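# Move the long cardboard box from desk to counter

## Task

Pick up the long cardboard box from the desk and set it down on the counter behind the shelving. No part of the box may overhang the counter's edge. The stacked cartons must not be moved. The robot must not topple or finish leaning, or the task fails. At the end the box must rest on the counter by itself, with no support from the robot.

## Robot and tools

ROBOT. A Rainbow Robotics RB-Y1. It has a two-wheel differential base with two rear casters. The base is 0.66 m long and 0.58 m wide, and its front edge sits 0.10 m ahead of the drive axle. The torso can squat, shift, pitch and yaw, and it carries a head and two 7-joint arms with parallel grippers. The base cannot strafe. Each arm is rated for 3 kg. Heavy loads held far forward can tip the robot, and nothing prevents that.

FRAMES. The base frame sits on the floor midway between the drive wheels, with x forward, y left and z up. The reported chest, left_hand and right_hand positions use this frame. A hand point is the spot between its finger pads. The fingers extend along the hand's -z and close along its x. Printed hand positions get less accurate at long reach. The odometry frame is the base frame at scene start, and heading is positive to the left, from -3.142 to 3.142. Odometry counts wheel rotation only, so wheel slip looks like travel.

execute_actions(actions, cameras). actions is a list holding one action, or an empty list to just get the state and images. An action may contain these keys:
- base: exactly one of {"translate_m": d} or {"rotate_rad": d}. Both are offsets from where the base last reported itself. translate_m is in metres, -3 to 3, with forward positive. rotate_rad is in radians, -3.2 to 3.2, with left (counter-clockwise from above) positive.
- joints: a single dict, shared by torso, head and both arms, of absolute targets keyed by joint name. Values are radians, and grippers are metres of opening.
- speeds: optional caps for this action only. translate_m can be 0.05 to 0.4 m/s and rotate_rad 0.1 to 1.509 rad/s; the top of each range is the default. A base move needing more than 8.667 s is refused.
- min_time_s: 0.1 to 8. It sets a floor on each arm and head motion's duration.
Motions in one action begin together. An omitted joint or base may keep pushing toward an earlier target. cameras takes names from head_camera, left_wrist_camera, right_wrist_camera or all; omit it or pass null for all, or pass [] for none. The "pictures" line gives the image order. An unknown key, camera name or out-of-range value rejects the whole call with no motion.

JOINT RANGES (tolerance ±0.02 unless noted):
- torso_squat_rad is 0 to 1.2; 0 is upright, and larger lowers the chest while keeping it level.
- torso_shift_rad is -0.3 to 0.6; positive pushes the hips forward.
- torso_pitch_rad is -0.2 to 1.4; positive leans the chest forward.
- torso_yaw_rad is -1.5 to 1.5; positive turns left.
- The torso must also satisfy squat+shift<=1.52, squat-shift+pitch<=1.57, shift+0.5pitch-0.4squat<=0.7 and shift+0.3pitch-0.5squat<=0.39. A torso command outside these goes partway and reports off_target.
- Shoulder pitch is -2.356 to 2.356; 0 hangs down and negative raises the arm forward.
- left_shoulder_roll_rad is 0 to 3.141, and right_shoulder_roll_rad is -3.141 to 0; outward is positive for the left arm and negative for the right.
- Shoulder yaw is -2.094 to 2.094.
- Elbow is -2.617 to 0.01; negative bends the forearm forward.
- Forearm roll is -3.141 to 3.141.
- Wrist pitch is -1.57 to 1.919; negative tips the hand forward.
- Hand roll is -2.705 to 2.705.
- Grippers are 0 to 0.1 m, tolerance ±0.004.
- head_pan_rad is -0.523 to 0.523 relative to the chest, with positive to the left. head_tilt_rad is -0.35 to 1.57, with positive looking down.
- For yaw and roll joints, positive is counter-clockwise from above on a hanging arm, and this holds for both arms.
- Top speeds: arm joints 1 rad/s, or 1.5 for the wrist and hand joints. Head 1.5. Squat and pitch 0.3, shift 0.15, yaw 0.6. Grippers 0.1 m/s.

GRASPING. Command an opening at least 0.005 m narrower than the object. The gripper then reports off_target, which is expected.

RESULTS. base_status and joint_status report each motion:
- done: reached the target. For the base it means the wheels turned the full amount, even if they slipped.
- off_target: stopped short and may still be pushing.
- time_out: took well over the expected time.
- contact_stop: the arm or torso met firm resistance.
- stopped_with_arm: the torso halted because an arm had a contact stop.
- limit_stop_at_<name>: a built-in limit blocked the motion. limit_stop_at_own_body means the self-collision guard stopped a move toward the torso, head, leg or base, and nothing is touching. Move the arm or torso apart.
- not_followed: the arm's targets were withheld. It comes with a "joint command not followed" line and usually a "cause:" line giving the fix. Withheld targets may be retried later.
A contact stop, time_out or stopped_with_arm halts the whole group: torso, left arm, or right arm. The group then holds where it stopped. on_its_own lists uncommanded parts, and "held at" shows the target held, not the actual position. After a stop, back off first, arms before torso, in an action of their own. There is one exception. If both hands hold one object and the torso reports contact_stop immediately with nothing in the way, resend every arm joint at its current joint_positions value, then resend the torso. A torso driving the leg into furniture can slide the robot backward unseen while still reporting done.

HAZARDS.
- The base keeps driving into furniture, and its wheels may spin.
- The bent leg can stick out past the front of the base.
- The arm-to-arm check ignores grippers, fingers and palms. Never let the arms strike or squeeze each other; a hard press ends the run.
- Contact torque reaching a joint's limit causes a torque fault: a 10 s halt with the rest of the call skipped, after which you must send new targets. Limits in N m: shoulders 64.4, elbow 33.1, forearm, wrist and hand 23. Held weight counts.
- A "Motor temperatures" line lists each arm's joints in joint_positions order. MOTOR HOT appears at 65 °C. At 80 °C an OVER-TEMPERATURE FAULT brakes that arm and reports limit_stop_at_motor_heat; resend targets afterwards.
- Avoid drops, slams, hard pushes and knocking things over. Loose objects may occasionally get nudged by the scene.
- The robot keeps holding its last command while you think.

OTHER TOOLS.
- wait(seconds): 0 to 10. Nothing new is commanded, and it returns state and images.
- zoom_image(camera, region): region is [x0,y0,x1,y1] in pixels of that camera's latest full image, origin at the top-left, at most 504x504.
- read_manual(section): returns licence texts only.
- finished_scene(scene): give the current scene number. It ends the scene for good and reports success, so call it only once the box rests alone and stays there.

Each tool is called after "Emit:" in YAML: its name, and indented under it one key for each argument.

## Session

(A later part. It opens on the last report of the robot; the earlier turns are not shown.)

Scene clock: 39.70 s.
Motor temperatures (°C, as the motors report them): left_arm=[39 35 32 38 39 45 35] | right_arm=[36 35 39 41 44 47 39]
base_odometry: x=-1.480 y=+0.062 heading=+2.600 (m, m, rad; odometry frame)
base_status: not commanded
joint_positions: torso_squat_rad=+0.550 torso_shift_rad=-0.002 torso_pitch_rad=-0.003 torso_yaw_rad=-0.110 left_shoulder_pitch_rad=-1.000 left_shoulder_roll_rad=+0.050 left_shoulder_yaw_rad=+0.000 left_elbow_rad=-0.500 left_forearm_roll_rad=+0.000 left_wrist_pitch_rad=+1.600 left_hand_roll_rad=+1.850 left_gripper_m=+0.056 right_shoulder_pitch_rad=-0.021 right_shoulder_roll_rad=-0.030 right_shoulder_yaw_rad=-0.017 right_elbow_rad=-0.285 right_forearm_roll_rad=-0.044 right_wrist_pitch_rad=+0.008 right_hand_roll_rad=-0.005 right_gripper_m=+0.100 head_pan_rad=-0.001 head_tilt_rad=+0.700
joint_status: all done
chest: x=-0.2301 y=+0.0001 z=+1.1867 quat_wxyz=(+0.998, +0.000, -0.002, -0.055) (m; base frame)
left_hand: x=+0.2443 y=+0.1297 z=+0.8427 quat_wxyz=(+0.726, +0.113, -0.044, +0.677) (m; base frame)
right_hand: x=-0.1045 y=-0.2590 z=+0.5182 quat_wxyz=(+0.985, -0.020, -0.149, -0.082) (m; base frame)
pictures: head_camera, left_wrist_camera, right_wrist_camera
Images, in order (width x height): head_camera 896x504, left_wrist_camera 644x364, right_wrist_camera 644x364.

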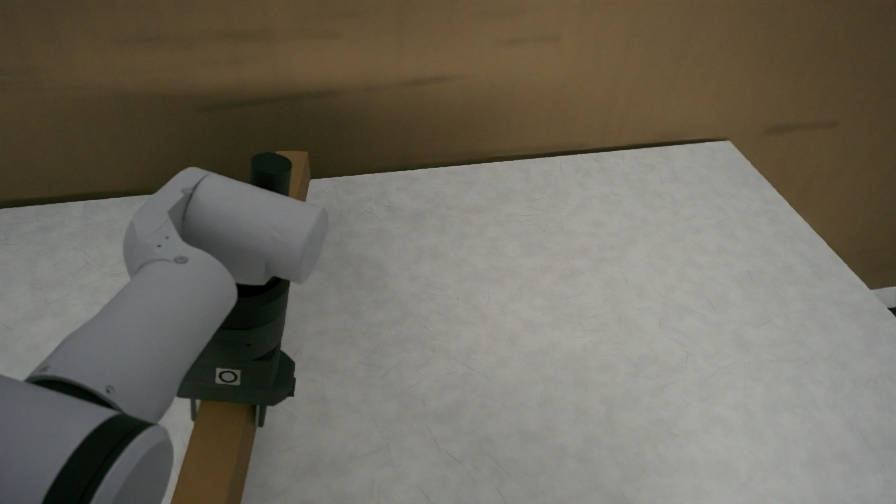

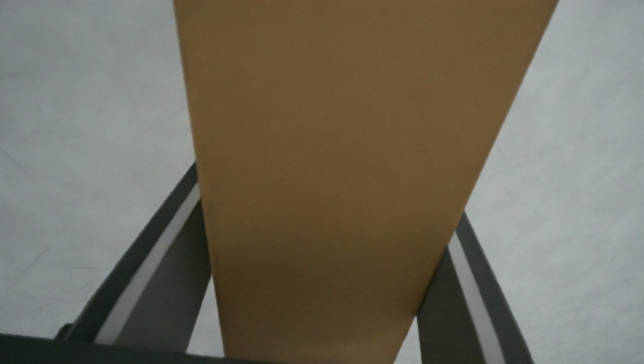

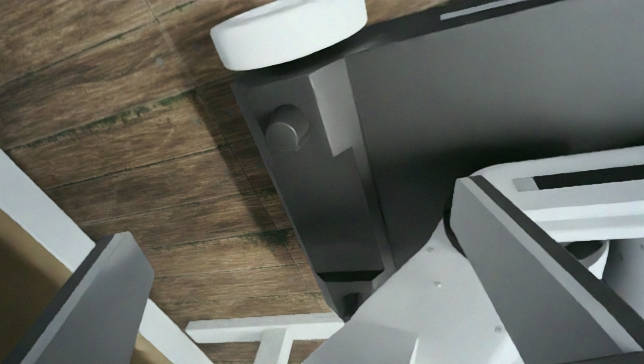

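Emit:
execute_actions:
  actions:
    - {"base":{"translate_m":-0.95},"joints":{"torso_squat_rad":0.35,"torso_yaw_rad":0,"right_elbow_rad":-2.0,"right_shoulder_pitch_rad":0.2,"head_tilt_rad":0.4}}
  cameras: []

Emit:
execute_actions:
  actions:
    - {"base":{"rotate_rad":1.571},"joints":{"torso_yaw_rad":0.6},"speeds":{"rotate_rad":0.6}}
  cameras: ["head_camera"]

Emit:
execute_actions:
  actions:
    - {"base":{"translate_m":1.0},"joints":{"torso_yaw_rad":1.45}}
  cameras: ["head_camera"]

Scene clock: 44.23 s.
Motor temperatures (°C, as the motors report them): left_arm=[39 35 32 38 39 45 35] | right_arm=[36 35 39 41 44 47 39]
base_odometry: x=-0.666 y=-0.428 heading=+2.599 (m, m, rad; odometry frame)
base_status: done
joint_positions: torso_squat_rad=+0.350 torso_shift_rad=-0.002 torso_pitch_rad=-0.003 torso_yaw_rad=+0.000 left_shoulder_pitch_rad=-1.000 left_shoulder_roll_rad=+0.050 left_shoulder_yaw_rad=+0.000 left_elbow_rad=-0.500 left_forearm_roll_rad=+0.000 left_wrist_pitch_rad=+1.600 left_hand_roll_rad=+1.850 left_gripper_m=+0.056 right_shoulder_pitch_rad=+0.200 right_shoulder_roll_rad=-0.030 right_shoulder_yaw_rad=-0.018 right_elbow_rad=-2.000 right_forearm_roll_rad=-0.044 right_wrist_pitch_rad=+0.008 right_hand_roll_rad=-0.005 right_gripper_m=+0.100 head_pan_rad=-0.001 head_tilt_rad=+0.400
joint_status: all done
chest: x=-0.2302 y=+0.0001 z=+1.2475 quat_wxyz=(+1.000, +0.000, -0.002, +0.000) (m; base frame)
left_hand: x=+0.2270 y=+0.1808 z=+0.9034 quat_wxyz=(+0.688, +0.115, -0.037, +0.716) (m; base frame)
right_hand: x=+0.2275 y=-0.2639 z=+1.1370 quat_wxyz=(+0.618, -0.024, -0.785, -0.024) (m; base frame)
pictures: none
No camera images: the call's "cameras" was empty. Leave "cameras" out to get every camera's image.

Scene clock: 48.40 s.
Motor temperatures (°C, as the motors report them): left_arm=[39 35 32 38 39 45 35] | right_arm=[36 35 39 41 44 47 39]
base_odometry: x=-0.666 y=-0.428 heading=-2.114 (m, m, rad; odometry frame)
base_status: done
joint_positions: torso_squat_rad=+0.350 torso_shift_rad=-0.002 torso_pitch_rad=-0.003 torso_yaw_rad=+0.600 left_shoulder_pitch_rad=-1.000 left_shoulder_roll_rad=+0.050 left_shoulder_yaw_rad=+0.000 left_elbow_rad=-0.500 left_forearm_roll_rad=+0.000 left_wrist_pitch_rad=+1.600 left_hand_roll_rad=+1.850 left_gripper_m=+0.056 right_shoulder_pitch_rad=+0.200 right_shoulder_roll_rad=-0.030 right_shoulder_yaw_rad=-0.018 right_elbow_rad=-2.000 right_forearm_roll_rad=-0.044 right_wrist_pitch_rad=+0.008 right_hand_roll_rad=-0.005 right_gripper_m=+0.100 head_pan_rad=-0.001 head_tilt_rad=+0.400
joint_status: all done
chest: x=-0.2302 y=+0.0002 z=+1.2475 quat_wxyz=(+0.955, -0.001, -0.002, +0.296) (m; base frame)
left_hand: x=+0.0453 y=+0.4068 z=+0.9028 quat_wxyz=(+0.446, +0.120, -0.001, +0.887) (m; base frame)
right_hand: x=+0.2967 y=+0.0405 z=+1.1372 quat_wxyz=(+0.598, +0.209, -0.757, +0.160) (m; base frame)
pictures: head_camera
Images, in order (width x height): head_camera 896x504.

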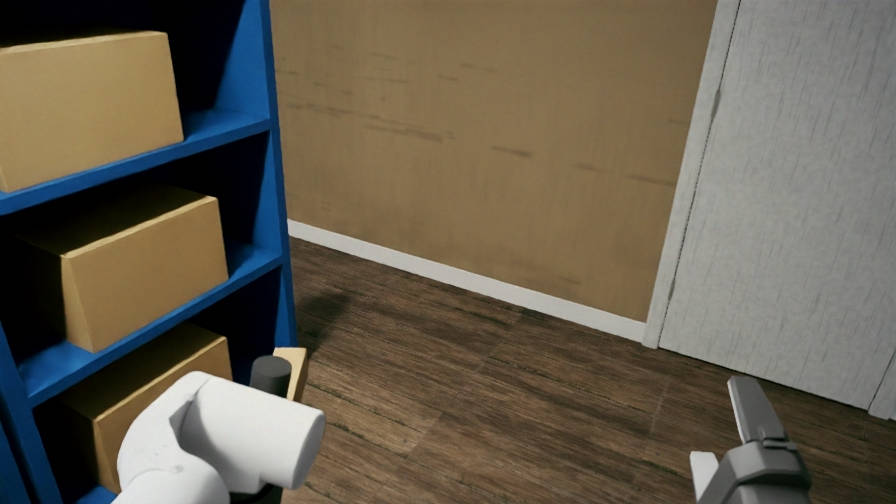

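Scene clock: 52.47 s.
Motor temperatures (°C, as the motors report them): left_arm=[39 35 32 38 39 45 35] | right_arm=[36 35 39 41 44 47 39]
base_odometry: x=-1.182 y=-1.284 heading=-2.113 (m, m, rad; odometry frame)
base_status: done
joint_positions: torso_squat_rad=+0.350 torso_shift_rad=-0.002 torso_pitch_rad=-0.003 torso_yaw_rad=+1.450 left_shoulder_pitch_rad=-1.000 left_shoulder_roll_rad=+0.050 left_shoulder_yaw_rad=+0.000 left_elbow_rad=-0.500 left_forearm_roll_rad=+0.000 left_wrist_pitch_rad=+1.600 left_hand_roll_rad=+1.850 left_gripper_m=+0.056 right_shoulder_pitch_rad=+0.200 right_shoulder_roll_rad=-0.030 right_shoulder_yaw_rad=-0.018 right_elbow_rad=-2.000 right_forearm_roll_rad=-0.044 right_wrist_pitch_rad=+0.008 right_hand_roll_rad=-0.005 right_gripper_m=+0.100 head_pan_rad=-0.001 head_tilt_rad=+0.400
joint_status: all done
chest: x=-0.2302 y=+0.0001 z=+1.2475 quat_wxyz=(+0.748, -0.001, -0.001, +0.663) (m; base frame)
left_hand: x=-0.3533 y=+0.4746 z=+0.9014 quat_wxyz=(+0.040, +0.109, +0.050, +0.992) (m; base frame)
right_hand: x=+0.0874 y=+0.4223 z=+1.1365 quat_wxyz=(+0.479, +0.502, -0.604, +0.393) (m; base frame)
pictures: head_camera
Images, in order (width x height): head_camera 896x504.

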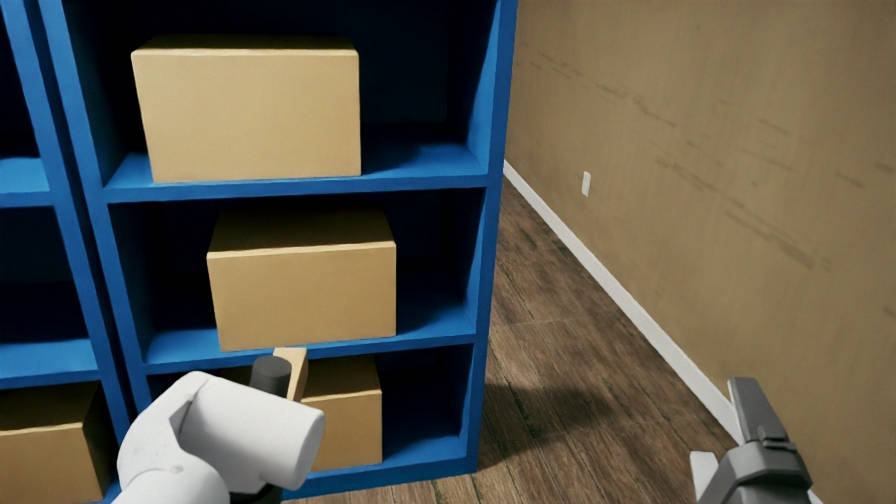

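Emit:
execute_actions:
  actions:
    - {"base":{"translate_m":0.6}}
  cameras: []

Emit:
execute_actions:
  actions:
    - {"base":{"rotate_rad":1.571},"joints":{"torso_yaw_rad":0},"speeds":{"rotate_rad":0.6},"min_time_s":3}
  cameras: ["head_camera"]

Scene clock: 55.70 s.
Motor temperatures (°C, as the motors report them): left_arm=[39 35 32 38 39 45 35] | right_arm=[36 35 39 41 44 47 39]
base_odometry: x=-1.492 y=-1.799 heading=-2.113 (m, m, rad; odometry frame)
base_status: done
joint_positions: torso_squat_rad=+0.350 torso_shift_rad=-0.002 torso_pitch_rad=-0.003 torso_yaw_rad=+1.450 left_shoulder_pitch_rad=-1.000 left_shoulder_roll_rad=+0.050 left_shoulder_yaw_rad=+0.000 left_elbow_rad=-0.500 left_forearm_roll_rad=+0.000 left_wrist_pitch_rad=+1.600 left_hand_roll_rad=+1.850 left_gripper_m=+0.056 right_shoulder_pitch_rad=+0.200 right_shoulder_roll_rad=-0.030 right_shoulder_yaw_rad=-0.018 right_elbow_rad=-2.000 right_forearm_roll_rad=-0.044 right_wrist_pitch_rad=+0.008 right_hand_roll_rad=-0.005 right_gripper_m=+0.100 head_pan_rad=-0.001 head_tilt_rad=+0.400
joint_status: not commanded
chest: x=-0.2301 y=+0.0001 z=+1.2475 quat_wxyz=(+0.748, -0.001, -0.001, +0.663) (m; base frame)
left_hand: x=-0.3533 y=+0.4746 z=+0.9015 quat_wxyz=(+0.040, +0.109, +0.050, +0.992) (m; base frame)
right_hand: x=+0.0874 y=+0.4223 z=+1.1364 quat_wxyz=(+0.479, +0.502, -0.604, +0.393) (m; base frame)
pictures: none
No camera images: the call's "cameras" was empty. Leave "cameras" out to get every camera's image.

action 0: "min_time_s" has no arm or head joint beside it: it slows only arm and head motions. Command such a joint too, or leave it out

Emit:
execute_actions:
  actions:
    - {"base":{"rotate_rad":1.571},"joints":{"torso_yaw_rad":0},"speeds":{"rotate_rad":0.7}}
  cameras: ["head_camera"]

Scene clock: 60.07 s.
Motor temperatures (°C, as the motors report them): left_arm=[39 35 32 38 39 45 35] | right_arm=[36 35 39 41 44 47 39]
base_odometry: x=-1.492 y=-1.798 heading=-0.542 (m, m, rad; odometry frame)
base_status: done
joint_positions: torso_squat_rad=+0.350 torso_shift_rad=-0.002 torso_pitch_rad=-0.003 torso_yaw_rad=+0.000 left_shoulder_pitch_rad=-1.000 left_shoulder_roll_rad=+0.050 left_shoulder_yaw_rad=+0.000 left_elbow_rad=-0.500 left_forearm_roll_rad=+0.000 left_wrist_pitch_rad=+1.600 left_hand_roll_rad=+1.850 left_gripper_m=+0.056 right_shoulder_pitch_rad=+0.200 right_shoulder_roll_rad=-0.030 right_shoulder_yaw_rad=-0.018 right_elbow_rad=-2.000 right_forearm_roll_rad=-0.044 right_wrist_pitch_rad=+0.008 right_hand_roll_rad=-0.005 right_gripper_m=+0.100 head_pan_rad=-0.001 head_tilt_rad=+0.400
joint_status: all done
chest: x=-0.2302 y=+0.0001 z=+1.2475 quat_wxyz=(+1.000, +0.000, -0.002, +0.000) (m; base frame)
left_hand: x=+0.2270 y=+0.1807 z=+0.9034 quat_wxyz=(+0.688, +0.115, -0.037, +0.716) (m; base frame)
right_hand: x=+0.2275 y=-0.2639 z=+1.1369 quat_wxyz=(+0.618, -0.024, -0.785, -0.024) (m; base frame)
pictures: head_camera
Images, in order (width x height): head_camera 896x504.

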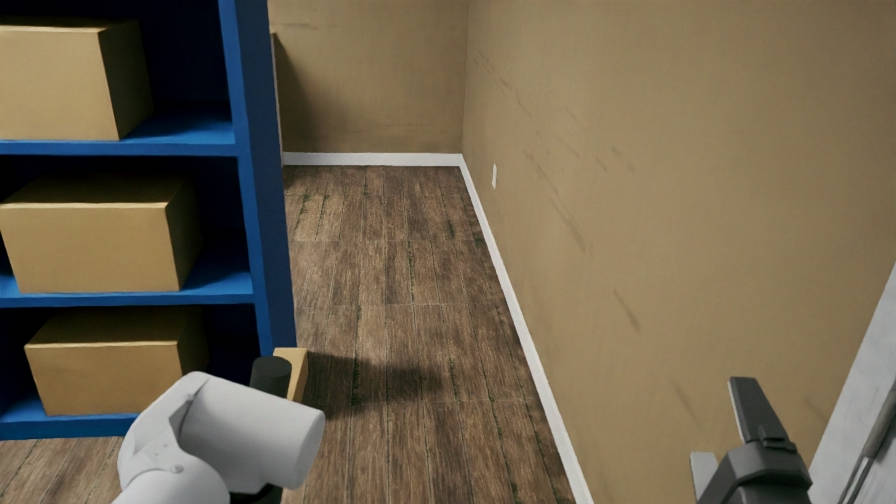

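Emit:
execute_actions:
  actions:
    - {"base":{"rotate_rad":0.05}}
  cameras: []

Emit:
execute_actions:
  actions:
    - {"base":{"translate_m":1.6}}
  cameras: ["head_camera"]

Scene clock: 61.30 s.
Motor temperatures (°C, as the motors report them): left_arm=[39 35 32 38 39 45 35] | right_arm=[36 35 39 41 44 47 39]
base_odometry: x=-1.492 y=-1.798 heading=-0.493 (m, m, rad; odometry frame)
base_status: done
joint_positions: torso_squat_rad=+0.350 torso_shift_rad=-0.002 torso_pitch_rad=-0.003 torso_yaw_rad=+0.000 left_shoulder_pitch_rad=-1.000 left_shoulder_roll_rad=+0.050 left_shoulder_yaw_rad=+0.000 left_elbow_rad=-0.500 left_forearm_roll_rad=+0.000 left_wrist_pitch_rad=+1.600 left_hand_roll_rad=+1.850 left_gripper_m=+0.056 right_shoulder_pitch_rad=+0.200 right_shoulder_roll_rad=-0.030 right_shoulder_yaw_rad=-0.018 right_elbow_rad=-2.000 right_forearm_roll_rad=-0.044 right_wrist_pitch_rad=+0.008 right_hand_roll_rad=-0.005 right_gripper_m=+0.100 head_pan_rad=-0.001 head_tilt_rad=+0.400
joint_status: not commanded
chest: x=-0.2302 y=+0.0001 z=+1.2475 quat_wxyz=(+1.000, +0.000, -0.002, +0.000) (m; base frame)
left_hand: x=+0.2270 y=+0.1807 z=+0.9034 quat_wxyz=(+0.688, +0.115, -0.037, +0.716) (m; base frame)
right_hand: x=+0.2275 y=-0.2639 z=+1.1369 quat_wxyz=(+0.618, -0.024, -0.785, -0.024) (m; base frame)
pictures: none
No camera images: the call's "cameras" was empty. Leave "cameras" out to get every camera's image.

Scene clock: 66.87 s.
Motor temperatures (°C, as the motors report them): left_arm=[40 35 32 38 39 45 35] | right_arm=[36 35 39 41 44 47 39]
base_odometry: x=-0.083 y=-2.555 heading=-0.492 (m, m, rad; odometry frame)
base_status: done
joint_positions: torso_squat_rad=+0.350 torso_shift_rad=-0.002 torso_pitch_rad=-0.003 torso_yaw_rad=+0.000 left_shoulder_pitch_rad=-1.000 left_shoulder_roll_rad=+0.050 left_shoulder_yaw_rad=+0.000 left_elbow_rad=-0.500 left_forearm_roll_rad=+0.000 left_wrist_pitch_rad=+1.600 left_hand_roll_rad=+1.850 left_gripper_m=+0.056 right_shoulder_pitch_rad=+0.200 right_shoulder_roll_rad=-0.030 right_shoulder_yaw_rad=-0.018 right_elbow_rad=-2.000 right_forearm_roll_rad=-0.044 right_wrist_pitch_rad=+0.008 right_hand_roll_rad=-0.005 right_gripper_m=+0.100 head_pan_rad=-0.001 head_tilt_rad=+0.400
joint_status: not commanded
chest: x=-0.2302 y=+0.0001 z=+1.2475 quat_wxyz=(+1.000, +0.000, -0.002, +0.000) (m; base frame)
left_hand: x=+0.2270 y=+0.1807 z=+0.9034 quat_wxyz=(+0.688, +0.115, -0.037, +0.716) (m; base frame)
right_hand: x=+0.2275 y=-0.2639 z=+1.1369 quat_wxyz=(+0.618, -0.024, -0.785, -0.024) (m; base frame)
pictures: head_camera
Images, in order (width x height): head_camera 896x504.

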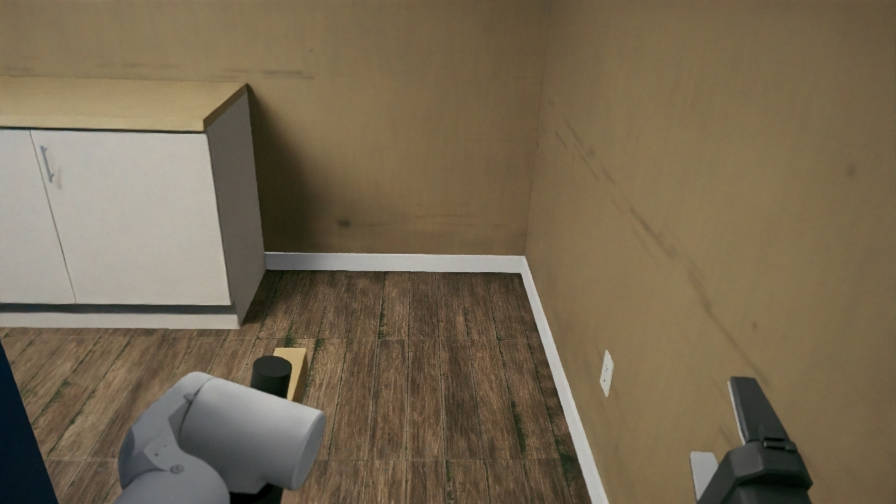

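Emit:
execute_actions:
  actions:
    - {"base":{"translate_m":1.15},"joints":{"torso_squat_rad":0.05,"left_shoulder_pitch_rad":-1.3,"left_elbow_rad":-0.35,"left_wrist_pitch_rad":1.72},"min_time_s":3}
  cameras: []

Emit:
execute_actions:
  actions:
    - {"base":{"rotate_rad":1.52},"speeds":{"rotate_rad":0.8},"joints":{"head_tilt_rad":0.3}}
  cameras: ["head_camera"]

Scene clock: 71.63 s.
Motor temperatures (°C, as the motors report them): left_arm=[40 35 32 38 39 45 35] | right_arm=[36 35 39 41 44 47 39]
base_odometry: x=+0.931 y=-3.098 heading=-0.492 (m, m, rad; odometry frame)
base_status: done
joint_positions: torso_squat_rad=+0.050 torso_shift_rad=-0.002 torso_pitch_rad=-0.003 torso_yaw_rad=+0.000 left_shoulder_pitch_rad=-1.300 left_shoulder_roll_rad=+0.050 left_shoulder_yaw_rad=+0.000 left_elbow_rad=-0.350 left_forearm_roll_rad=+0.000 left_wrist_pitch_rad=+1.720 left_hand_roll_rad=+1.850 left_gripper_m=+0.056 right_shoulder_pitch_rad=+0.200 right_shoulder_roll_rad=-0.030 right_shoulder_yaw_rad=-0.018 right_elbow_rad=-2.000 right_forearm_roll_rad=-0.044 right_wrist_pitch_rad=+0.008 right_hand_roll_rad=-0.005 right_gripper_m=+0.100 head_pan_rad=-0.001 head_tilt_rad=+0.400
joint_status: all done
chest: x=-0.2303 y=+0.0002 z=+1.2890 quat_wxyz=(+1.000, +0.000, -0.002, +0.000) (m; base frame)
left_hand: x=+0.2619 y=+0.1565 z=+1.0520 quat_wxyz=(+0.698, +0.129, -0.075, +0.700) (m; base frame)
right_hand: x=+0.2274 y=-0.2639 z=+1.1785 quat_wxyz=(+0.618, -0.024, -0.785, -0.024) (m; base frame)
pictures: none
No camera images: the call's "cameras" was empty. Leave "cameras" out to get every camera's image.

Scene clock: 75.53 s.
Motor temperatures (°C, as the motors report them): left_arm=[40 35 32 38 39 45 35] | right_arm=[36 35 39 41 44 47 39]
base_odometry: x=+0.931 y=-3.099 heading=+1.028 (m, m, rad; odometry frame)
base_status: done
joint_positions: torso_squat_rad=+0.050 torso_shift_rad=-0.002 torso_pitch_rad=-0.003 torso_yaw_rad=+0.000 left_shoulder_pitch_rad=-1.300 left_shoulder_roll_rad=+0.050 left_shoulder_yaw_rad=+0.000 left_elbow_rad=-0.350 left_forearm_roll_rad=+0.000 left_wrist_pitch_rad=+1.720 left_hand_roll_rad=+1.850 left_gripper_m=+0.056 right_shoulder_pitch_rad=+0.200 right_shoulder_roll_rad=-0.030 right_shoulder_yaw_rad=-0.017 right_elbow_rad=-2.000 right_forearm_roll_rad=-0.044 right_wrist_pitch_rad=+0.008 right_hand_roll_rad=-0.005 right_gripper_m=+0.100 head_pan_rad=-0.001 head_tilt_rad=+0.300
joint_status: all done
chest: x=-0.2303 y=+0.0001 z=+1.2890 quat_wxyz=(+1.000, +0.000, -0.002, +0.000) (m; base frame)
left_hand: x=+0.2619 y=+0.1566 z=+1.0521 quat_wxyz=(+0.698, +0.129, -0.075, +0.700) (m; base frame)
right_hand: x=+0.2274 y=-0.2638 z=+1.1785 quat_wxyz=(+0.618, -0.024, -0.785, -0.024) (m; base frame)
pictures: head_camera
Images, in order (width x height): head_camera 896x504.

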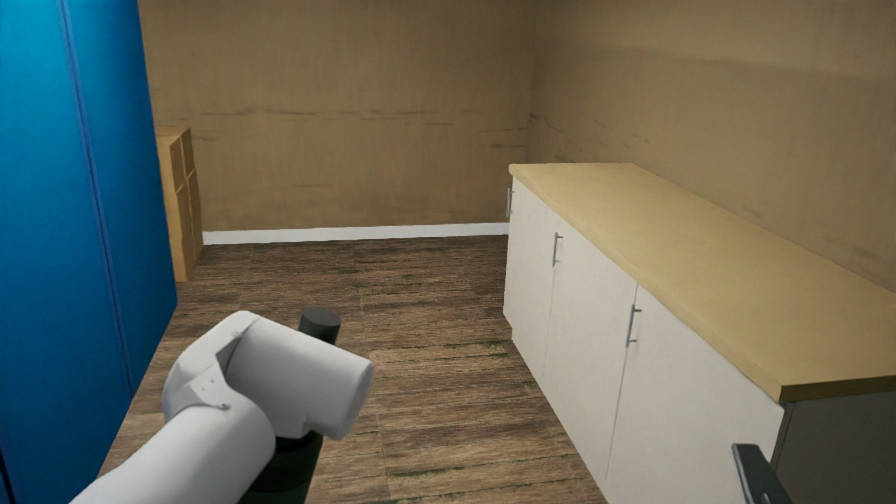

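Emit:
execute_actions:
  actions:
    - {"base":{"translate_m":1.7},"joints":{"head_tilt_rad":0.6,"head_pan_rad":-0.5}}

Scene clock: 81.43 s.
Motor temperatures (°C, as the motors report them): left_arm=[40 35 32 38 39 45 35] | right_arm=[36 35 39 41 44 47 39]
base_odometry: x=+1.809 y=-1.643 heading=+1.028 (m, m, rad; odometry frame)
base_status: done
joint_positions: torso_squat_rad=+0.050 torso_shift_rad=-0.002 torso_pitch_rad=-0.003 torso_yaw_rad=+0.000 left_shoulder_pitch_rad=-1.300 left_shoulder_roll_rad=+0.050 left_shoulder_yaw_rad=+0.000 left_elbow_rad=-0.350 left_forearm_roll_rad=+0.000 left_wrist_pitch_rad=+1.720 left_hand_roll_rad=+1.850 left_gripper_m=+0.056 right_shoulder_pitch_rad=+0.200 right_shoulder_roll_rad=-0.030 right_shoulder_yaw_rad=-0.017 right_elbow_rad=-2.000 right_forearm_roll_rad=-0.044 right_wrist_pitch_rad=+0.008 right_hand_roll_rad=-0.005 right_gripper_m=+0.100 head_pan_rad=-0.500 head_tilt_rad=+0.600
joint_status: all done
chest: x=-0.2303 y=+0.0001 z=+1.2890 quat_wxyz=(+1.000, +0.000, -0.002, +0.000) (m; base frame)
left_hand: x=+0.2619 y=+0.1566 z=+1.0521 quat_wxyz=(+0.698, +0.129, -0.075, +0.700) (m; base frame)
right_hand: x=+0.2274 y=-0.2638 z=+1.1785 quat_wxyz=(+0.618, -0.024, -0.785, -0.024) (m; base frame)
pictures: head_camera, left_wrist_camera, right_wrist_camera
Images, in order (width x height): head_camera 896x504, left_wrist_camera 644x364, right_wrist_camera 644x364.

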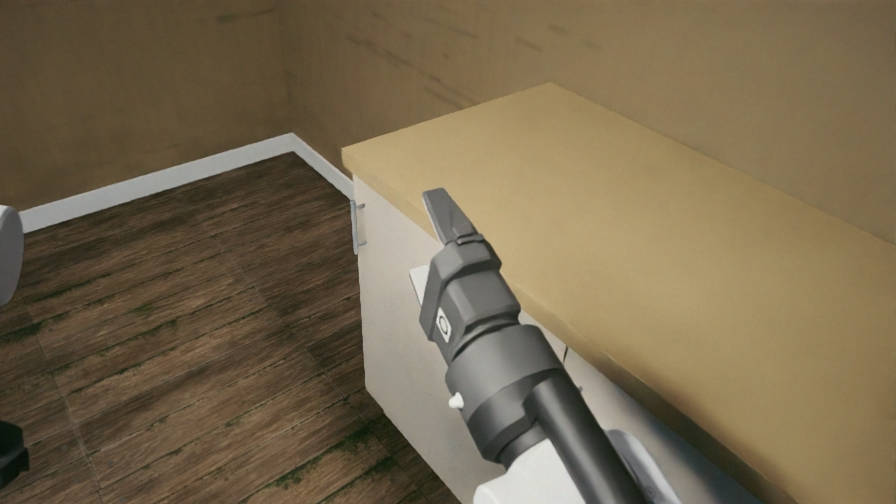

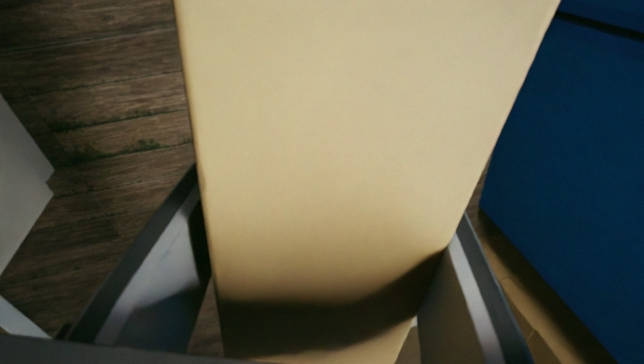

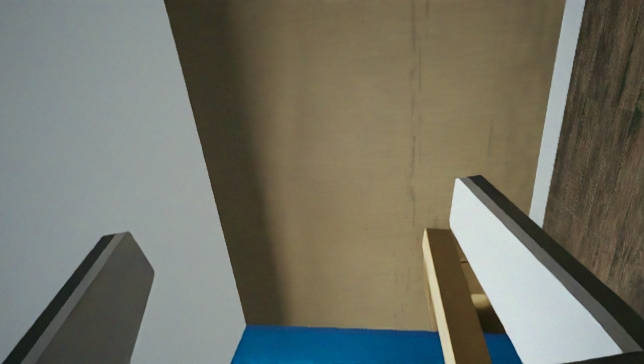

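Emit:
execute_actions:
  actions:
    - {"joints":{"right_elbow_rad":-0.2,"right_shoulder_pitch_rad":0.1}}
  cameras: []

Emit:
execute_actions:
  actions:
    - {"joints":{"left_hand_roll_rad":0.28,"head_pan_rad":0,"head_tilt_rad":0.8},"min_time_s":2.5}
  cameras: ["head_camera"]

Emit:
execute_actions:
  actions:
    - {"base":{"rotate_rad":-1.55},"speeds":{"rotate_rad":0.8}}

Scene clock: 84.13 s.
Motor temperatures (°C, as the motors report them): left_arm=[40 35 32 38 39 45 35] | right_arm=[36 35 39 41 44 47 39]
base_odometry: x=+1.809 y=-1.643 heading=+1.028 (m, m, rad; odometry frame)
base_status: not commanded
joint_positions: torso_squat_rad=+0.050 torso_shift_rad=-0.002 torso_pitch_rad=-0.003 torso_yaw_rad=+0.000 left_shoulder_pitch_rad=-1.300 left_shoulder_roll_rad=+0.050 left_shoulder_yaw_rad=+0.000 left_elbow_rad=-0.350 left_forearm_roll_rad=+0.000 left_wrist_pitch_rad=+1.720 left_hand_roll_rad=+1.850 left_gripper_m=+0.056 right_shoulder_pitch_rad=+0.100 right_shoulder_roll_rad=-0.030 right_shoulder_yaw_rad=-0.017 right_elbow_rad=-0.200 right_forearm_roll_rad=-0.044 right_wrist_pitch_rad=+0.008 right_hand_roll_rad=-0.005 right_gripper_m=+0.100 head_pan_rad=-0.500 head_tilt_rad=+0.600
joint_status: all done
chest: x=-0.2303 y=+0.0002 z=+1.2890 quat_wxyz=(+1.000, +0.000, -0.002, +0.000) (m; base frame)
left_hand: x=+0.2619 y=+0.1565 z=+1.0521 quat_wxyz=(+0.698, +0.129, -0.075, +0.700) (m; base frame)
right_hand: x=-0.2053 y=-0.2465 z=+0.6046 quat_wxyz=(+0.997, -0.016, -0.051, -0.048) (m; base frame)
pictures: none
No camera images: the call's "cameras" was empty. Leave "cameras" out to get every camera's image.

Scene clock: 86.93 s.
Motor temperatures (°C, as the motors report them): left_arm=[40 35 32 38 39 45 35] | right_arm=[36 35 39 41 44 47 39]
base_odometry: x=+1.809 y=-1.643 heading=+1.028 (m, m, rad; odometry frame)
base_status: not commanded
joint_positions: torso_squat_rad=+0.050 torso_shift_rad=-0.002 torso_pitch_rad=-0.003 torso_yaw_rad=+0.000 left_shoulder_pitch_rad=-1.300 left_shoulder_roll_rad=+0.050 left_shoulder_yaw_rad=+0.000 left_elbow_rad=-0.350 left_forearm_roll_rad=+0.000 left_wrist_pitch_rad=+1.720 left_hand_roll_rad=+0.280 left_gripper_m=+0.056 right_shoulder_pitch_rad=+0.100 right_shoulder_roll_rad=-0.030 right_shoulder_yaw_rad=-0.017 right_elbow_rad=-0.200 right_forearm_roll_rad=-0.044 right_wrist_pitch_rad=+0.008 right_hand_roll_rad=-0.005 right_gripper_m=+0.100 head_pan_rad=+0.000 head_tilt_rad=+0.800
joint_status: all done
chest: x=-0.2303 y=+0.0002 z=+1.2890 quat_wxyz=(+1.000, +0.000, -0.002, +0.000) (m; base frame)
left_hand: x=+0.2619 y=+0.1565 z=+1.0521 quat_wxyz=(+0.989, +0.144, +0.038, +0.002) (m; base frame)
right_hand: x=-0.2053 y=-0.2465 z=+0.6046 quat_wxyz=(+0.997, -0.016, -0.051, -0.048) (m; base frame)
pictures: head_camera
Images, in order (width x height): head_camera 896x504.

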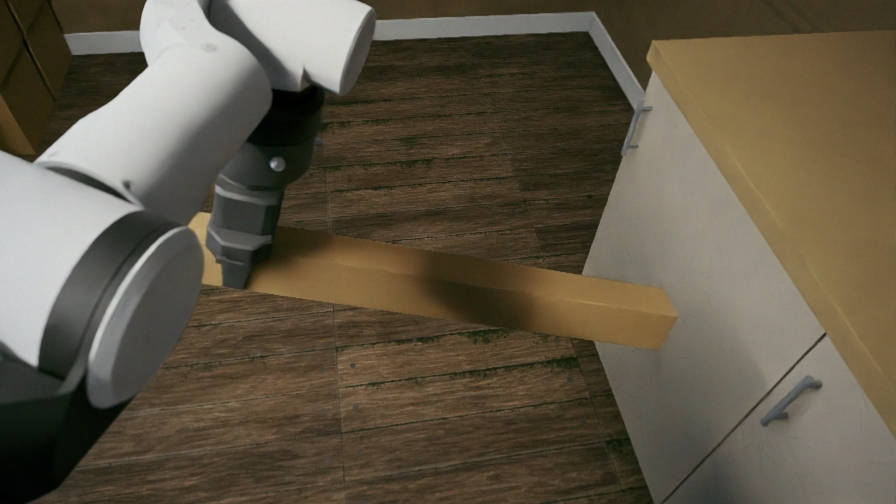

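Scene clock: 90.80 s.
Motor temperatures (°C, as the motors report them): left_arm=[40 35 32 38 39 45 35] | right_arm=[36 35 39 41 44 47 39]
base_odometry: x=+1.809 y=-1.643 heading=-0.521 (m, m, rad; odometry frame)
base_status: done
joint_positions: torso_squat_rad=+0.050 torso_shift_rad=-0.002 torso_pitch_rad=-0.003 torso_yaw_rad=+0.000 left_shoulder_pitch_rad=-1.300 left_shoulder_roll_rad=+0.050 left_shoulder_yaw_rad=+0.000 left_elbow_rad=-0.350 left_forearm_roll_rad=+0.000 left_wrist_pitch_rad=+1.720 left_hand_roll_rad=+0.280 left_gripper_m=+0.056 right_shoulder_pitch_rad=+0.100 right_shoulder_roll_rad=-0.030 right_shoulder_yaw_rad=-0.017 right_elbow_rad=-0.200 right_forearm_roll_rad=-0.044 right_wrist_pitch_rad=+0.008 right_hand_roll_rad=-0.005 right_gripper_m=+0.100 head_pan_rad=+0.000 head_tilt_rad=+0.800
joint_status: not commanded
chest: x=-0.2303 y=+0.0002 z=+1.2890 quat_wxyz=(+1.000, +0.000, -0.002, +0.000) (m; base frame)
left_hand: x=+0.2618 y=+0.1566 z=+1.0521 quat_wxyz=(+0.989, +0.144, +0.038, +0.002) (m; base frame)
right_hand: x=-0.2053 y=-0.2465 z=+0.6046 quat_wxyz=(+0.997, -0.016, -0.051, -0.048) (m; base frame)
pictures: head_camera, left_wrist_camera, right_wrist_camera
Images, in order (width x height): head_camera 896x504, left_wrist_camera 644x364, right_wrist_camera 644x364.

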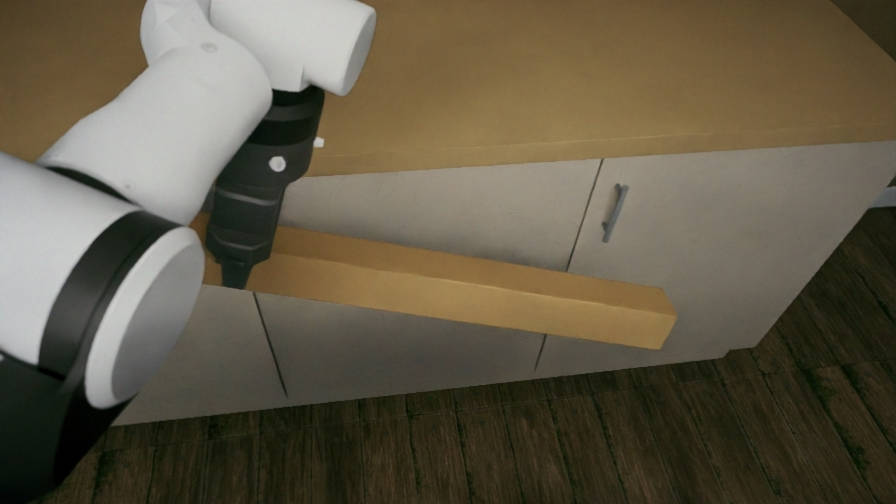

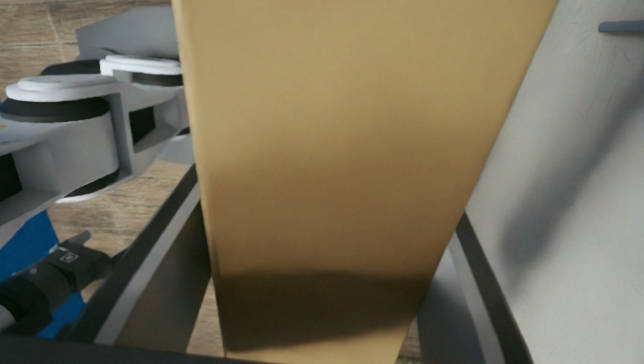

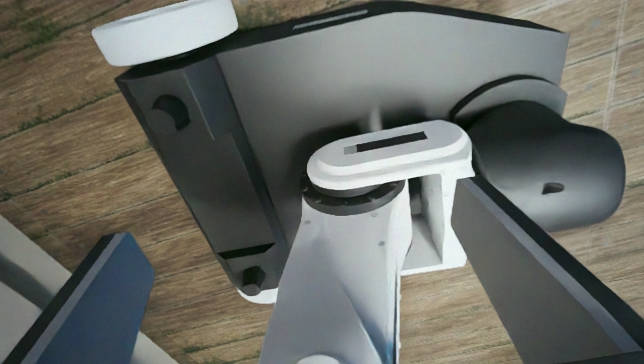

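Emit:
execute_actions:
  actions:
    - {"joints":{"left_forearm_roll_rad":0.3,"head_tilt_rad":0.7},"min_time_s":1.5}
  cameras: ["head_camera"]

Scene clock: 92.70 s.
Motor temperatures (°C, as the motors report them): left_arm=[40 35 32 38 39 45 35] | right_arm=[36 35 39 41 44 47 39]
base_odometry: x=+1.809 y=-1.643 heading=-0.521 (m, m, rad; odometry frame)
base_status: not commanded
joint_positions: torso_squat_rad=+0.050 torso_shift_rad=-0.002 torso_pitch_rad=-0.003 torso_yaw_rad=+0.000 left_shoulder_pitch_rad=-1.300 left_shoulder_roll_rad=+0.050 left_shoulder_yaw_rad=+0.000 left_elbow_rad=-0.350 left_forearm_roll_rad=+0.300 left_wrist_pitch_rad=+1.720 left_hand_roll_rad=+0.280 left_gripper_m=+0.056 right_shoulder_pitch_rad=+0.100 right_shoulder_roll_rad=-0.030 right_shoulder_yaw_rad=-0.017 right_elbow_rad=-0.200 right_forearm_roll_rad=-0.044 right_wrist_pitch_rad=+0.008 right_hand_roll_rad=-0.005 right_gripper_m=+0.100 head_pan_rad=+0.000 head_tilt_rad=+0.700
joint_status: all done
chest: x=-0.2303 y=+0.0002 z=+1.2890 quat_wxyz=(+1.000, +0.000, -0.002, +0.000) (m; base frame)
left_hand: x=+0.2421 y=+0.0918 z=+1.0448 quat_wxyz=(+0.997, +0.001, +0.081, -0.009) (m; base frame)
right_hand: x=-0.2053 y=-0.2465 z=+0.6046 quat_wxyz=(+0.997, -0.016, -0.051, -0.048) (m; base frame)
pictures: head_camera
Images, in order (width x height): head_camera 896x504.

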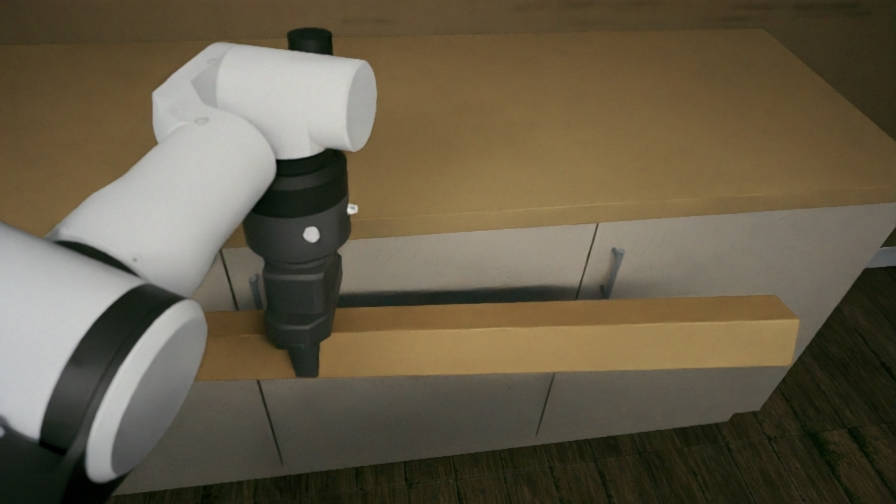

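Emit:
execute_actions:
  actions:
    - {"base":{"translate_m":0.3},"joints":{"torso_shift_rad":0.3,"head_tilt_rad":0.9}}

Scene clock: 95.67 s.
Motor temperatures (°C, as the motors report them): left_arm=[40 35 32 38 39 45 35] | right_arm=[36 35 39 41 44 47 39]
base_odometry: x=+2.069 y=-1.792 heading=-0.522 (m, m, rad; odometry frame)
base_status: done
joint_positions: torso_squat_rad=+0.050 torso_shift_rad=+0.300 torso_pitch_rad=-0.003 torso_yaw_rad=+0.000 left_shoulder_pitch_rad=-1.300 left_shoulder_roll_rad=+0.050 left_shoulder_yaw_rad=+0.000 left_elbow_rad=-0.350 left_forearm_roll_rad=+0.300 left_wrist_pitch_rad=+1.720 left_hand_roll_rad=+0.280 left_gripper_m=+0.056 right_shoulder_pitch_rad=+0.100 right_shoulder_roll_rad=-0.030 right_shoulder_yaw_rad=-0.017 right_elbow_rad=-0.200 right_forearm_roll_rad=-0.044 right_wrist_pitch_rad=+0.008 right_hand_roll_rad=-0.005 right_gripper_m=+0.100 head_pan_rad=+0.000 head_tilt_rad=+0.900
joint_status: all done
chest: x=-0.0224 y=+0.0002 z=+1.2578 quat_wxyz=(+1.000, +0.000, -0.002, +0.000) (m; base frame)
left_hand: x=+0.4500 y=+0.0917 z=+1.0136 quat_wxyz=(+0.997, +0.001, +0.081, -0.009) (m; base frame)
right_hand: x=+0.0028 y=-0.2465 z=+0.5734 quat_wxyz=(+0.997, -0.016, -0.051, -0.048) (m; base frame)
pictures: head_camera, left_wrist_camera, right_wrist_camera
Images, in order (width x height): head_camera 896x504, left_wrist_camera 644x364, right_wrist_camera 644x364.

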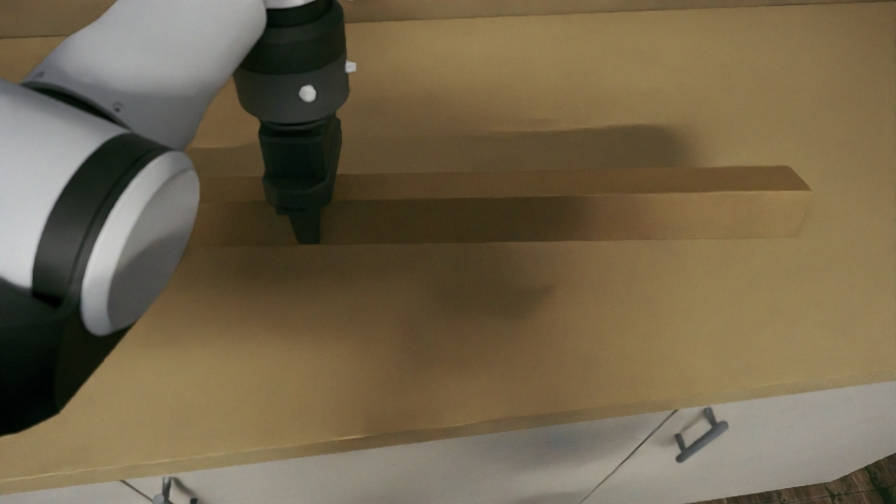

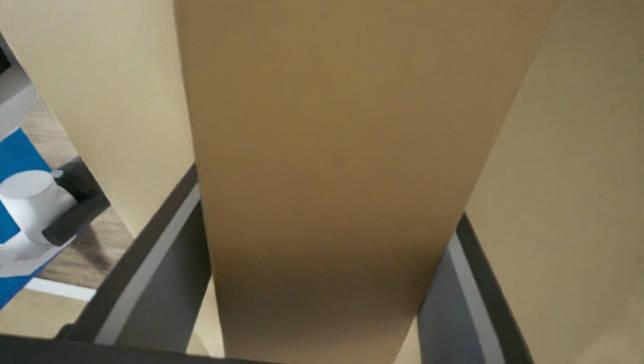

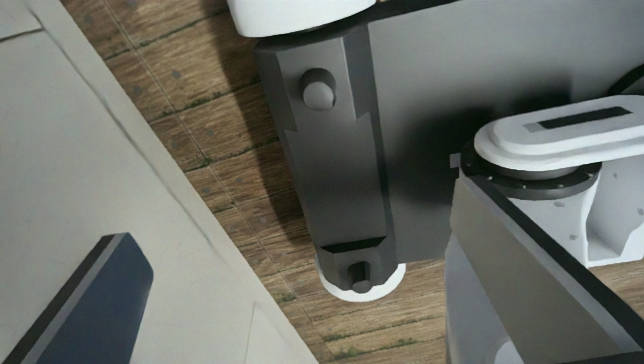

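Emit:
execute_actions:
  actions:
    - {"base":{"translate_m":0.09}}
  cameras: []

Emit:
execute_actions:
  actions:
    - {"joints":{"torso_squat_rad":0.42}}

Scene clock: 97.07 s.
Motor temperatures (°C, as the motors report them): left_arm=[40 35 32 38 39 45 35] | right_arm=[36 35 39 41 44 47 39]
base_odometry: x=+2.147 y=-1.837 heading=-0.522 (m, m, rad; odometry frame)
base_status: done
joint_positions: torso_squat_rad=+0.050 torso_shift_rad=+0.300 torso_pitch_rad=-0.003 torso_yaw_rad=+0.000 left_shoulder_pitch_rad=-1.300 left_shoulder_roll_rad=+0.050 left_shoulder_yaw_rad=+0.000 left_elbow_rad=-0.350 left_forearm_roll_rad=+0.300 left_wrist_pitch_rad=+1.720 left_hand_roll_rad=+0.280 left_gripper_m=+0.056 right_shoulder_pitch_rad=+0.100 right_shoulder_roll_rad=-0.030 right_shoulder_yaw_rad=-0.017 right_elbow_rad=-0.200 right_forearm_roll_rad=-0.044 right_wrist_pitch_rad=+0.008 right_hand_roll_rad=-0.005 right_gripper_m=+0.100 head_pan_rad=+0.000 head_tilt_rad=+0.900
joint_status: not commanded
chest: x=-0.0224 y=+0.0002 z=+1.2578 quat_wxyz=(+1.000, +0.000, -0.002, +0.000) (m; base frame)
left_hand: x=+0.4500 y=+0.0917 z=+1.0136 quat_wxyz=(+0.997, +0.001, +0.081, -0.009) (m; base frame)
right_hand: x=+0.0028 y=-0.2465 z=+0.5734 quat_wxyz=(+0.997, -0.016, -0.051, -0.048) (m; base frame)
pictures: none
No camera images: the call's "cameras" was empty. Leave "cameras" out to get every camera's image.

Scene clock: 99.20 s.
Motor temperatures (°C, as the motors report them): left_arm=[40 35 32 38 39 45 35] | right_arm=[36 35 39 41 44 47 39]
base_odometry: x=+2.147 y=-1.837 heading=-0.522 (m, m, rad; odometry frame)
base_status: not commanded
joint_positions: torso_squat_rad=+0.420 torso_shift_rad=+0.300 torso_pitch_rad=-0.004 torso_yaw_rad=+0.000 left_shoulder_pitch_rad=-1.302 left_shoulder_roll_rad=+0.050 left_shoulder_yaw_rad=+0.000 left_elbow_rad=-0.351 left_forearm_roll_rad=+0.300 left_wrist_pitch_rad=+1.720 left_hand_roll_rad=+0.280 left_gripper_m=+0.051 right_shoulder_pitch_rad=+0.100 right_shoulder_roll_rad=-0.030 right_shoulder_yaw_rad=-0.017 right_elbow_rad=-0.200 right_forearm_roll_rad=-0.044 right_wrist_pitch_rad=+0.008 right_hand_roll_rad=-0.005 right_gripper_m=+0.100 head_pan_rad=+0.000 head_tilt_rad=+0.900
joint_status: all done
on_its_own: left_gripper_m moved -0.004 toward your old target +0.030
chest: x=-0.0407 y=+0.0001 z=+1.2006 quat_wxyz=(+1.000, +0.000, -0.002, +0.000) (m; base frame)
left_hand: x=+0.4325 y=+0.0915 z=+0.9577 quat_wxyz=(+0.997, +0.001, +0.079, -0.009) (m; base frame)
right_hand: x=-0.0148 y=-0.2465 z=+0.5162 quat_wxyz=(+0.997, -0.016, -0.051, -0.048) (m; base frame)
pictures: head_camera, left_wrist_camera, right_wrist_camera
Images, in order (width x height): head_camera 896x504, left_wrist_camera 644x364, right_wrist_camera 644x364.

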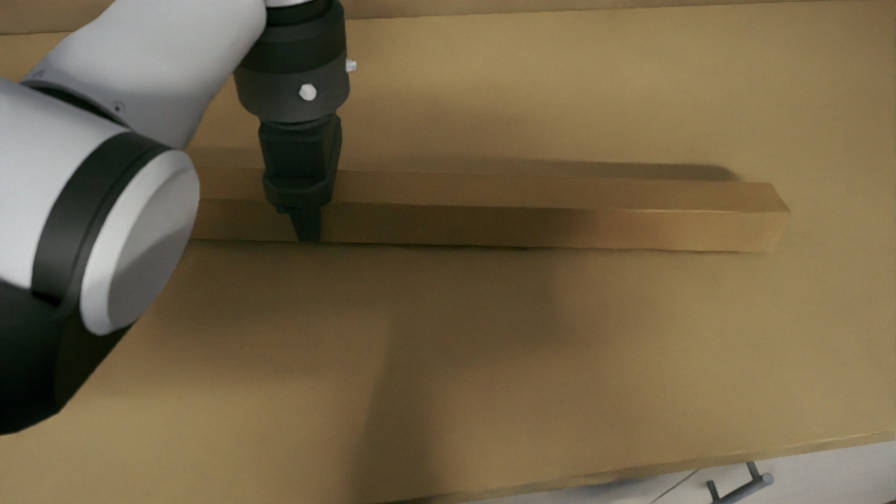

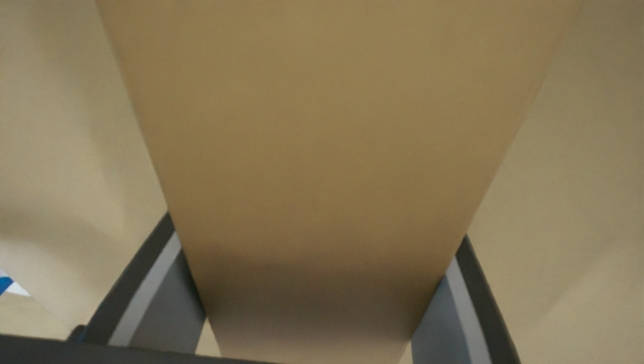

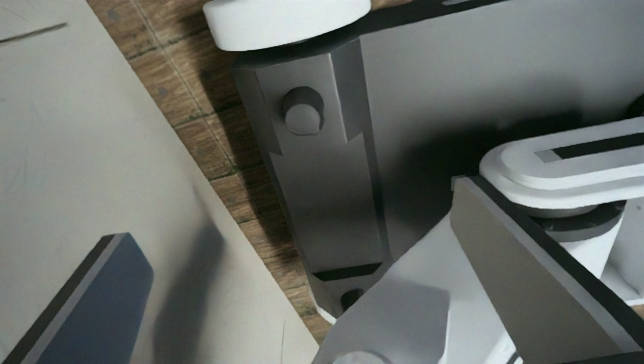

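Box has made contact. Release, rise, back away.

Emit:
execute_actions:
  actions:
    - {"joints":{"left_gripper_m":0.1}}
  cameras: []

Emit:
execute_actions:
  actions:
    - {"joints":{"torso_squat_rad":0.05}}
  cameras: []

Emit:
execute_actions:
  actions:
    - {"base":{"translate_m":-0.45},"joints":{"torso_shift_rad":0,"head_tilt_rad":0.6}}
  cameras: ["head_camera"]

Scene clock: 100.50 s.
Motor temperatures (°C, as the motors report them): left_arm=[40 35 32 38 39 45 35] | right_arm=[36 35 39 41 44 47 39]
base_odometry: x=+2.147 y=-1.837 heading=-0.522 (m, m, rad; odometry frame)
base_status: not commanded
joint_positions: torso_squat_rad=+0.420 torso_shift_rad=+0.300 torso_pitch_rad=-0.004 torso_yaw_rad=+0.000 left_shoulder_pitch_rad=-1.301 left_shoulder_roll_rad=+0.050 left_shoulder_yaw_rad=+0.000 left_elbow_rad=-0.350 left_forearm_roll_rad=+0.300 left_wrist_pitch_rad=+1.720 left_hand_roll_rad=+0.280 left_gripper_m=+0.100 right_shoulder_pitch_rad=+0.100 right_shoulder_roll_rad=-0.030 right_shoulder_yaw_rad=-0.017 right_elbow_rad=-0.200 right_forearm_roll_rad=-0.044 right_wrist_pitch_rad=+0.008 right_hand_roll_rad=-0.005 right_gripper_m=+0.100 head_pan_rad=+0.000 head_tilt_rad=+0.900
joint_status: all done
chest: x=-0.0403 y=+0.0001 z=+1.2006 quat_wxyz=(+1.000, +0.000, -0.002, +0.000) (m; base frame)
left_hand: x=+0.4323 y=+0.0917 z=+0.9567 quat_wxyz=(+0.997, +0.001, +0.080, -0.009) (m; base frame)
right_hand: x=-0.0148 y=-0.2465 z=+0.5161 quat_wxyz=(+0.997, -0.016, -0.051, -0.048) (m; base frame)
pictures: none
No camera images: the call's "cameras" was empty. Leave "cameras" out to get every camera's image.

Scene clock: 102.60 s.
Motor temperatures (°C, as the motors report them): left_arm=[40 35 32 38 39 45 35] | right_arm=[36 35 39 41 44 47 39]
base_odometry: x=+2.147 y=-1.837 heading=-0.522 (m, m, rad; odometry frame)
base_status: not commanded
joint_positions: torso_squat_rad=+0.050 torso_shift_rad=+0.300 torso_pitch_rad=-0.003 torso_yaw_rad=+0.000 left_shoulder_pitch_rad=-1.300 left_shoulder_roll_rad=+0.050 left_shoulder_yaw_rad=+0.000 left_elbow_rad=-0.350 left_forearm_roll_rad=+0.300 left_wrist_pitch_rad=+1.720 left_hand_roll_rad=+0.280 left_gripper_m=+0.100 right_shoulder_pitch_rad=+0.100 right_shoulder_roll_rad=-0.030 right_shoulder_yaw_rad=-0.017 right_elbow_rad=-0.200 right_forearm_roll_rad=-0.044 right_wrist_pitch_rad=+0.008 right_hand_roll_rad=-0.005 right_gripper_m=+0.100 head_pan_rad=+0.000 head_tilt_rad=+0.900
joint_status: all done
chest: x=-0.0224 y=+0.0002 z=+1.2578 quat_wxyz=(+1.000, +0.000, -0.002, +0.000) (m; base frame)
left_hand: x=+0.4501 y=+0.0918 z=+1.0137 quat_wxyz=(+0.997, +0.001, +0.080, -0.009) (m; base frame)
right_hand: x=+0.0028 y=-0.2465 z=+0.5734 quat_wxyz=(+0.997, -0.016, -0.051, -0.048) (m; base frame)
pictures: none
No camera images: the call's "cameras" was empty. Leave "cameras" out to get every camera's image.

Scene clock: 105.37 s.
Motor temperatures (°C, as the motors report them): left_arm=[40 35 32 38 39 45 35] | right_arm=[36 35 39 41 44 47 39]
base_odometry: x=+1.757 y=-1.613 heading=-0.523 (m, m, rad; odometry frame)
base_status: done
joint_positions: torso_squat_rad=+0.050 torso_shift_rad=+0.000 torso_pitch_rad=-0.004 torso_yaw_rad=+0.000 left_shoulder_pitch_rad=-1.300 left_shoulder_roll_rad=+0.050 left_shoulder_yaw_rad=+0.000 left_elbow_rad=-0.350 left_forearm_roll_rad=+0.300 left_wrist_pitch_rad=+1.720 left_hand_roll_rad=+0.280 left_gripper_m=+0.100 right_shoulder_pitch_rad=+0.100 right_shoulder_roll_rad=-0.030 right_shoulder_yaw_rad=-0.017 right_elbow_rad=-0.200 right_forearm_roll_rad=-0.044 right_wrist_pitch_rad=+0.008 right_hand_roll_rad=-0.005 right_gripper_m=+0.100 head_pan_rad=+0.000 head_tilt_rad=+0.600
joint_status: all done
chest: x=-0.2292 y=+0.0002 z=+1.2890 quat_wxyz=(+1.000, +0.000, -0.002, +0.000) (m; base frame)
left_hand: x=+0.2433 y=+0.0918 z=+1.0450 quat_wxyz=(+0.997, +0.001, +0.080, -0.009) (m; base frame)
right_hand: x=-0.2037 y=-0.2465 z=+0.6046 quat_wxyz=(+0.997, -0.016, -0.051, -0.048) (m; base frame)
pictures: head_camera
Images, in order (width x height): head_camera 896x504.

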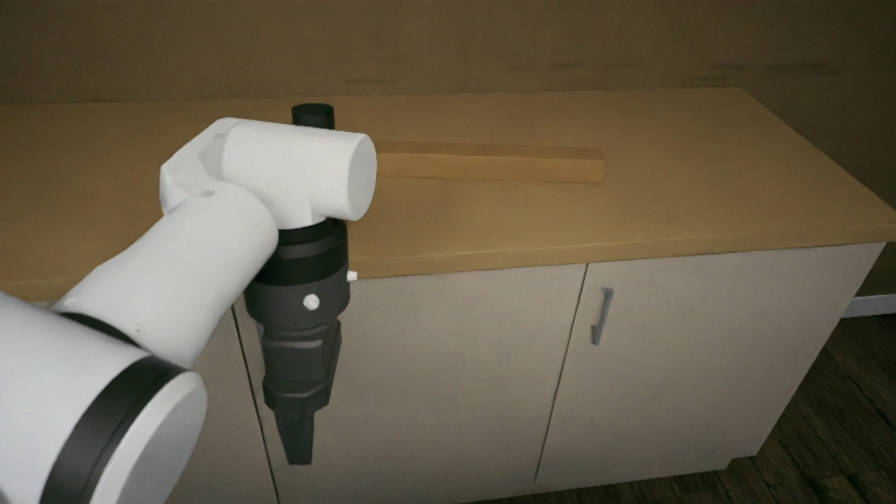

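Emit:
finished_scene:
  scene: 1

The scene is finished: the task was done.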